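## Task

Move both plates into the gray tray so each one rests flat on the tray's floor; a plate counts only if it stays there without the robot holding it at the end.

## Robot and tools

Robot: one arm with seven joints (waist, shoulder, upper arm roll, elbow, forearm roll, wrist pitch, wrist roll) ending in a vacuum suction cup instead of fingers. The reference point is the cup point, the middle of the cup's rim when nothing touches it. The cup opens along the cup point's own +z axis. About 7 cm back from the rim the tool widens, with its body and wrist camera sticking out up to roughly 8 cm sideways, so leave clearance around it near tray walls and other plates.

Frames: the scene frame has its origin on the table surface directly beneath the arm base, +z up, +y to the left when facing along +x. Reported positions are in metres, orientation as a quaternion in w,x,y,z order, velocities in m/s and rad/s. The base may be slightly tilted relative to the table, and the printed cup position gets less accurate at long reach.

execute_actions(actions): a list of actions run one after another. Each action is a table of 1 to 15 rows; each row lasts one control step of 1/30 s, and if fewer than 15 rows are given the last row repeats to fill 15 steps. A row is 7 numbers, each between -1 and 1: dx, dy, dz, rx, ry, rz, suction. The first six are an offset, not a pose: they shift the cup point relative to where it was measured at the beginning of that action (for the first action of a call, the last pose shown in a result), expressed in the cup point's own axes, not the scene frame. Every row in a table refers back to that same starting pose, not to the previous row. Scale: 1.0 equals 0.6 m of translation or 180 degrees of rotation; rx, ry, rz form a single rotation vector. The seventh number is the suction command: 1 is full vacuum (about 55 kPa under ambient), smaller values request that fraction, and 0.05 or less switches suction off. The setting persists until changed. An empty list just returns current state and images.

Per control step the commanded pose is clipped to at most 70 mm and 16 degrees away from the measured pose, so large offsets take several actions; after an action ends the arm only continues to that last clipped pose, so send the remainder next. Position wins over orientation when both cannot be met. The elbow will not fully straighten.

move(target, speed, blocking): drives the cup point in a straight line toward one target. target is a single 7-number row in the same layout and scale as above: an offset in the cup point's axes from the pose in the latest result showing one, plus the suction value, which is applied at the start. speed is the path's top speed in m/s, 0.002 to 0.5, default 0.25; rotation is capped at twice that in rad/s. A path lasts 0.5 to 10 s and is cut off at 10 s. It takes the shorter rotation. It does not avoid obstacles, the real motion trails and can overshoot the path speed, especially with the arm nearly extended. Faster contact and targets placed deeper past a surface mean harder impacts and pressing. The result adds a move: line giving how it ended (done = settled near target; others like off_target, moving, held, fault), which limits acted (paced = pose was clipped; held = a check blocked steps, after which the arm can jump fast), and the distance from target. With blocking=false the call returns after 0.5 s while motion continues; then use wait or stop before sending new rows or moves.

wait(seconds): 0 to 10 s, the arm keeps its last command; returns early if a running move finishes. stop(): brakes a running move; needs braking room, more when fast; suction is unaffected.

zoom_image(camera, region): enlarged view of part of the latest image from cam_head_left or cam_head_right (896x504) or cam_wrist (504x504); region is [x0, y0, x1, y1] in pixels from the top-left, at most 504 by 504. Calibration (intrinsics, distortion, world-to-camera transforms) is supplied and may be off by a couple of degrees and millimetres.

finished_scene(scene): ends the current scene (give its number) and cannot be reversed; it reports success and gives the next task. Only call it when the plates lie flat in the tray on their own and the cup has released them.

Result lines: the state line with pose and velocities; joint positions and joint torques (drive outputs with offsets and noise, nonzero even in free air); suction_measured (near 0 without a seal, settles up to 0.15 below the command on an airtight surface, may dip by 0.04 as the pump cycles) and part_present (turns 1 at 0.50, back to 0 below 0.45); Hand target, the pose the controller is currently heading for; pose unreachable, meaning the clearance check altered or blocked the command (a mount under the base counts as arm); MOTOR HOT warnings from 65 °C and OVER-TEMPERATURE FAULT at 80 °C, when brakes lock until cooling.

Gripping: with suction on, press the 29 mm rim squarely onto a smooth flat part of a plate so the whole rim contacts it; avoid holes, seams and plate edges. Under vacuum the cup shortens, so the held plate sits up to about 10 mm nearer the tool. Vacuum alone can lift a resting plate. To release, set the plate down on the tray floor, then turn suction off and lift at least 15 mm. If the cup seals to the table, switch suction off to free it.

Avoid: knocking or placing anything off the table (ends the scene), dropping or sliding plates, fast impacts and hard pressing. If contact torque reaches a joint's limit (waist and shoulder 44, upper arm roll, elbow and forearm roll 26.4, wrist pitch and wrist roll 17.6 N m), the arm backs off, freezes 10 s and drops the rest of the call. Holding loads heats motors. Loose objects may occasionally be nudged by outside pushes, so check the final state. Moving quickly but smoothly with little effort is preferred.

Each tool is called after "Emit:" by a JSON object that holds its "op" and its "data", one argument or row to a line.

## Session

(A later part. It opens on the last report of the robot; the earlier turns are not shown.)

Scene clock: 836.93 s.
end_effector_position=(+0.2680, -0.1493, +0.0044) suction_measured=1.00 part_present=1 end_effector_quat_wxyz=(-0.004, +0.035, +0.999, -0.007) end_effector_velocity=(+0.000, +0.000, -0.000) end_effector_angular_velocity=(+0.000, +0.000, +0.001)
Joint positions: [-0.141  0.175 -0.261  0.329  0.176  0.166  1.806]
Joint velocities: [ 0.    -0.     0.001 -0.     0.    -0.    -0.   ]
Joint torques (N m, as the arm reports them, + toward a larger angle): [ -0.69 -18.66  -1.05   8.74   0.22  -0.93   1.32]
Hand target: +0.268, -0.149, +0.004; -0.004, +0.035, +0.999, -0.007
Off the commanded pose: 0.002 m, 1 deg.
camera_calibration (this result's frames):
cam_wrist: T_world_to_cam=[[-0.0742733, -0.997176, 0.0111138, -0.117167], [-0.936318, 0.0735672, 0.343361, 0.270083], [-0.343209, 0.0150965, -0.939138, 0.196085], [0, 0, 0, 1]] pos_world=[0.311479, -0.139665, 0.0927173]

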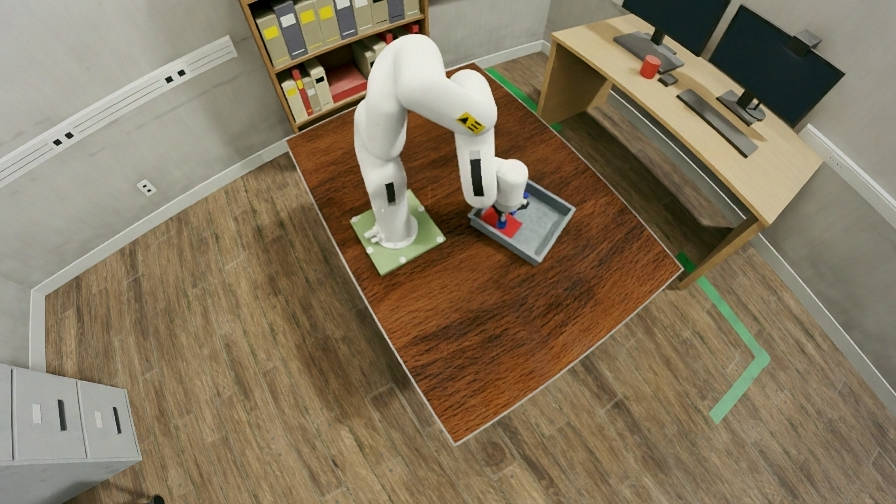

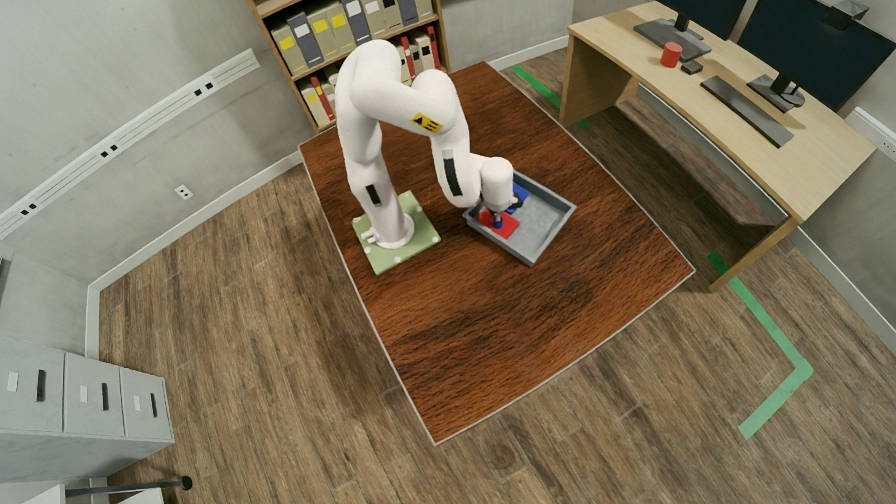

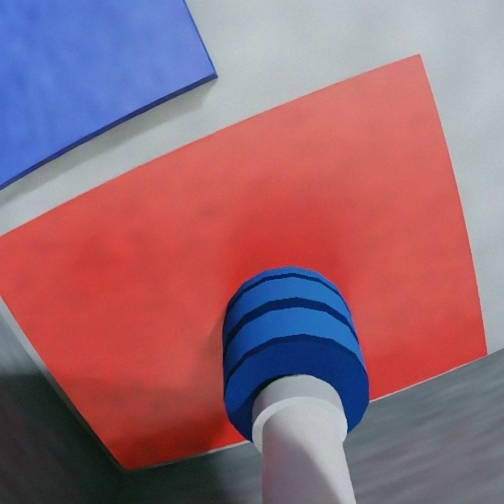

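Emit:
{"op": "execute_actions", "data": {
  "actions": [
    [[0,0,0.0007,0,0,0,1],[0,0,0.0012,0,0,0,1],[0,0,0.0012,0,0,0,0],[0,0,0.0012,0,0,0,0],[0,0,0.00081,0,0,0,0],[0,0,-0.00147,0,0,0,0],[0,0,-0.00647,0,0,0,0],[0,0,-0.01407,0,0,0,0],[0,0,-0.02351,0,0,0,0],[0,0,-0.03359,0,0,0,0],[0,0,-0.04303,0,0,0,0],[0,0,-0.05063,0,0,0,0],[0,0,-0.05563,0,0,0,0],[0,0,-0.05791,0,0,0,0],[0,0,-0.0583,0,0,0,0]]
  ]
}}

Scene clock: 848.03 s.
end_effector_position=(+0.2683, -0.1494, +0.0300) suction_measured=0.00 part_present=0 end_effector_quat_wxyz=(-0.000, +0.035, +0.999, -0.002) end_effector_velocity=(+0.010, -0.010, +0.112) end_effector_angular_velocity=(-0.016, -0.032, -0.006)
Joint positions: [-0.112  0.051 -0.333  0.313  0.046  0.264  1.89 ]
Joint velocities: [ 0.043 -0.515 -0.227 -0.021 -0.671  0.425  0.469]
Joint torques (N m, as the arm reports them, + toward a larger angle): [ -0.77 -10.98   0.69  10.21  -0.09  -0.96   1.36]
Hand target: +0.268, -0.150, +0.038; -0.002, +0.035, +0.999, -0.004
Off the commanded pose: 0.009 m, 1 deg.
camera_calibration (this result's frames):
cam_wrist: T_world_to_cam=[[-0.0735671, -0.997288, 0.00232908, -0.117512], [-0.939262, 0.0700714, 0.33597, 0.262033], [-0.335222, 0.0225288, -0.94187, 0.21931], [0, 0, 0, 1]] pos_world=[0.31099, -0.140495, 0.1188]

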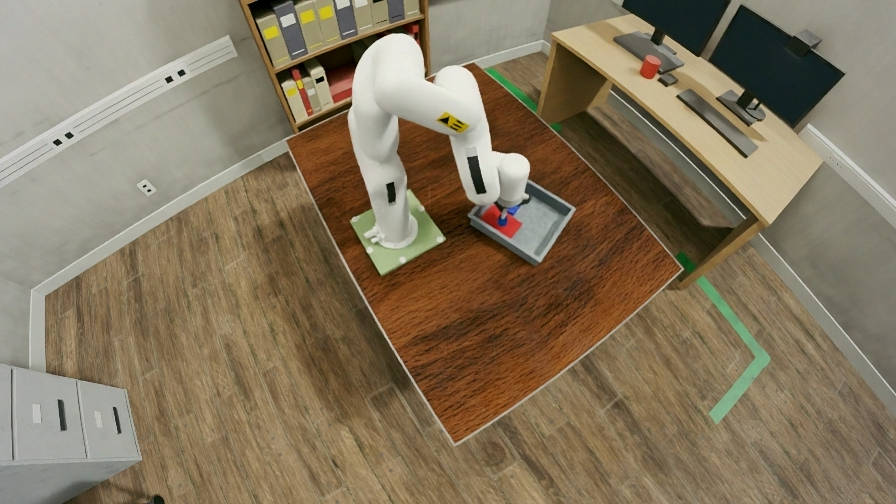

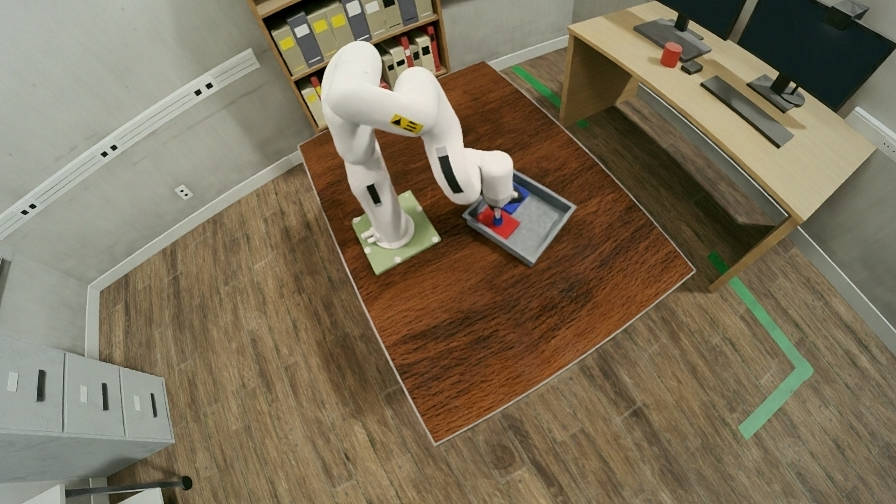

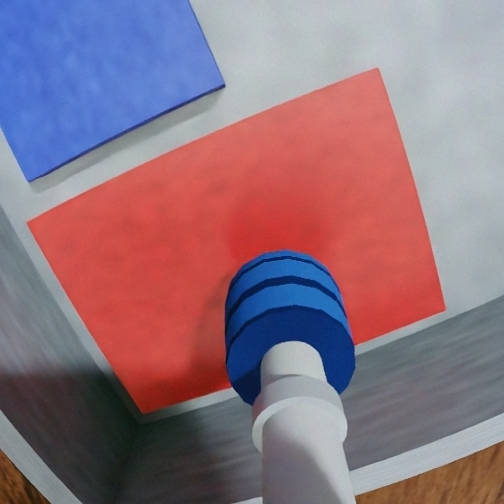

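Emit:
{"op": "execute_actions", "data": {
  "actions": []
}}

Scene clock: 855.43 s.
end_effector_position=(+0.2682, -0.1496, +0.0379) suction_measured=0.00 part_present=0 end_effector_quat_wxyz=(-0.002, +0.035, +0.999, -0.004) end_effector_velocity=(+0.000, -0.000, +0.000) end_effector_angular_velocity=(-0.001, -0.001, -0.001)
Joint positions: [-0.109  0.014 -0.348  0.312 -0.015  0.299  1.936]
Joint velocities: [-0.     0.    -0.     0.     0.    -0.001  0.   ]
Joint torques (N m, as the arm reports them, + toward a larger angle): [ -0.56 -15.47  -0.24  11.03   0.28  -0.97   1.48]
Hand target: +0.268, -0.150, +0.038; -0.002, +0.035, +0.999, -0.004
Off the commanded pose: 0.002 m, 0 deg.
camera_calibration (this result's frames):
cam_wrist: T_world_to_cam=[[-0.0738439, -0.997252, 0.00591251, -0.117836], [-0.938148, 0.0714759, 0.338777, 0.259123], [-0.338269, 0.0194699, -0.940848, 0.227006], [0, 0, 0, 1]] pos_world=[0.311183, -0.140453, 0.12649]

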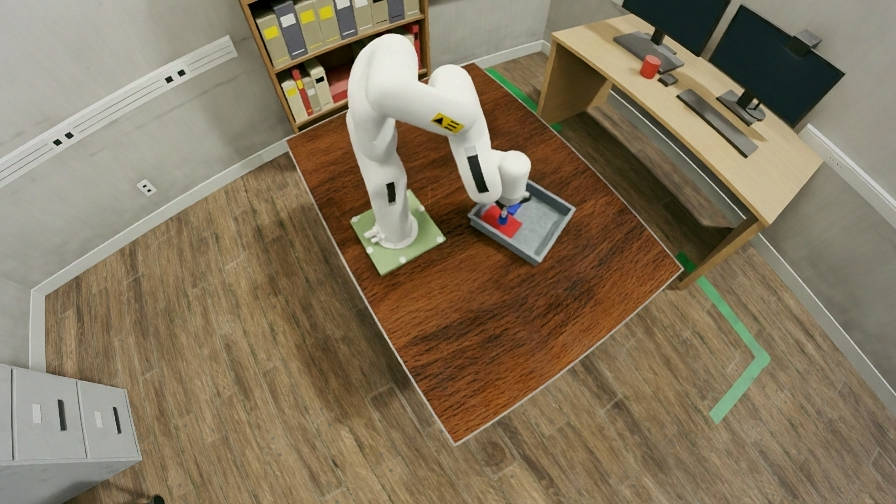

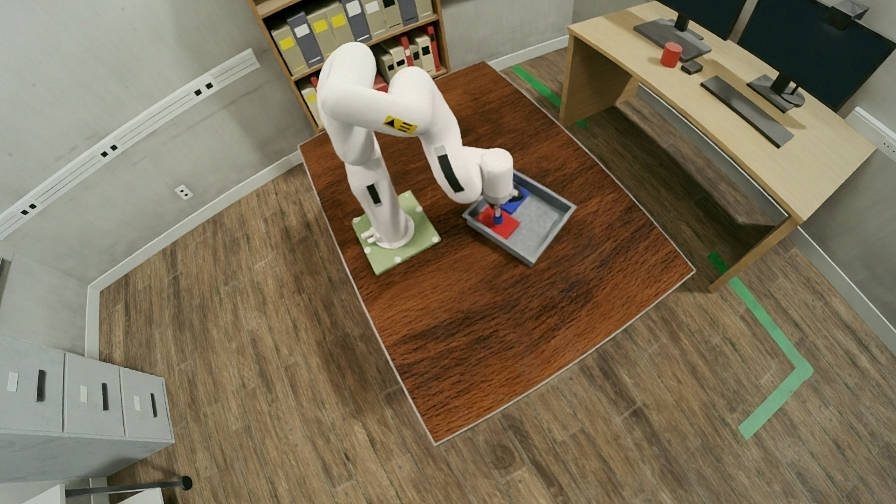

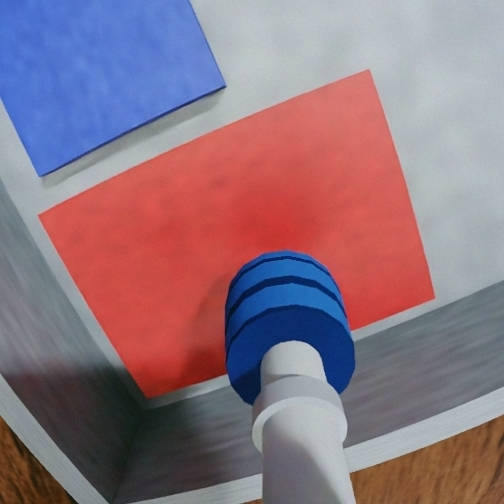

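Emit:
{"op": "zoom_image", "data": {
  "camera": "cam_head_right",
  "region": [440, 150, 600, 280]
}}

Region (440, 150, 600, 280) of cam_head_right's 896x504 image, scaled by 3.150, with more detail than that image has; it fills the top 410 rows of this view, and the rest is white.

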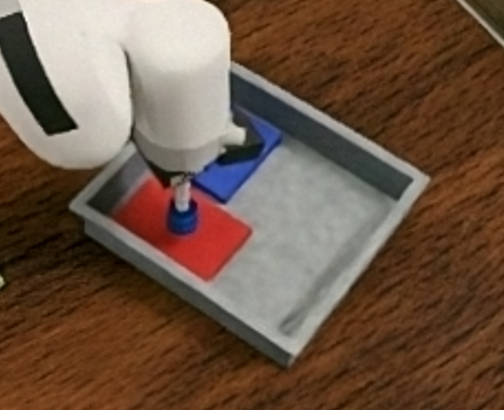

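Both plates are lying flat on the tray floor, clear of the walls and each other. Suction is off and the cup is lifted away, so I'm ending the scene.

Emit:
{"op": "finished_scene", "data": {
  "scene": 2
}}

The scene is finished: the task was done.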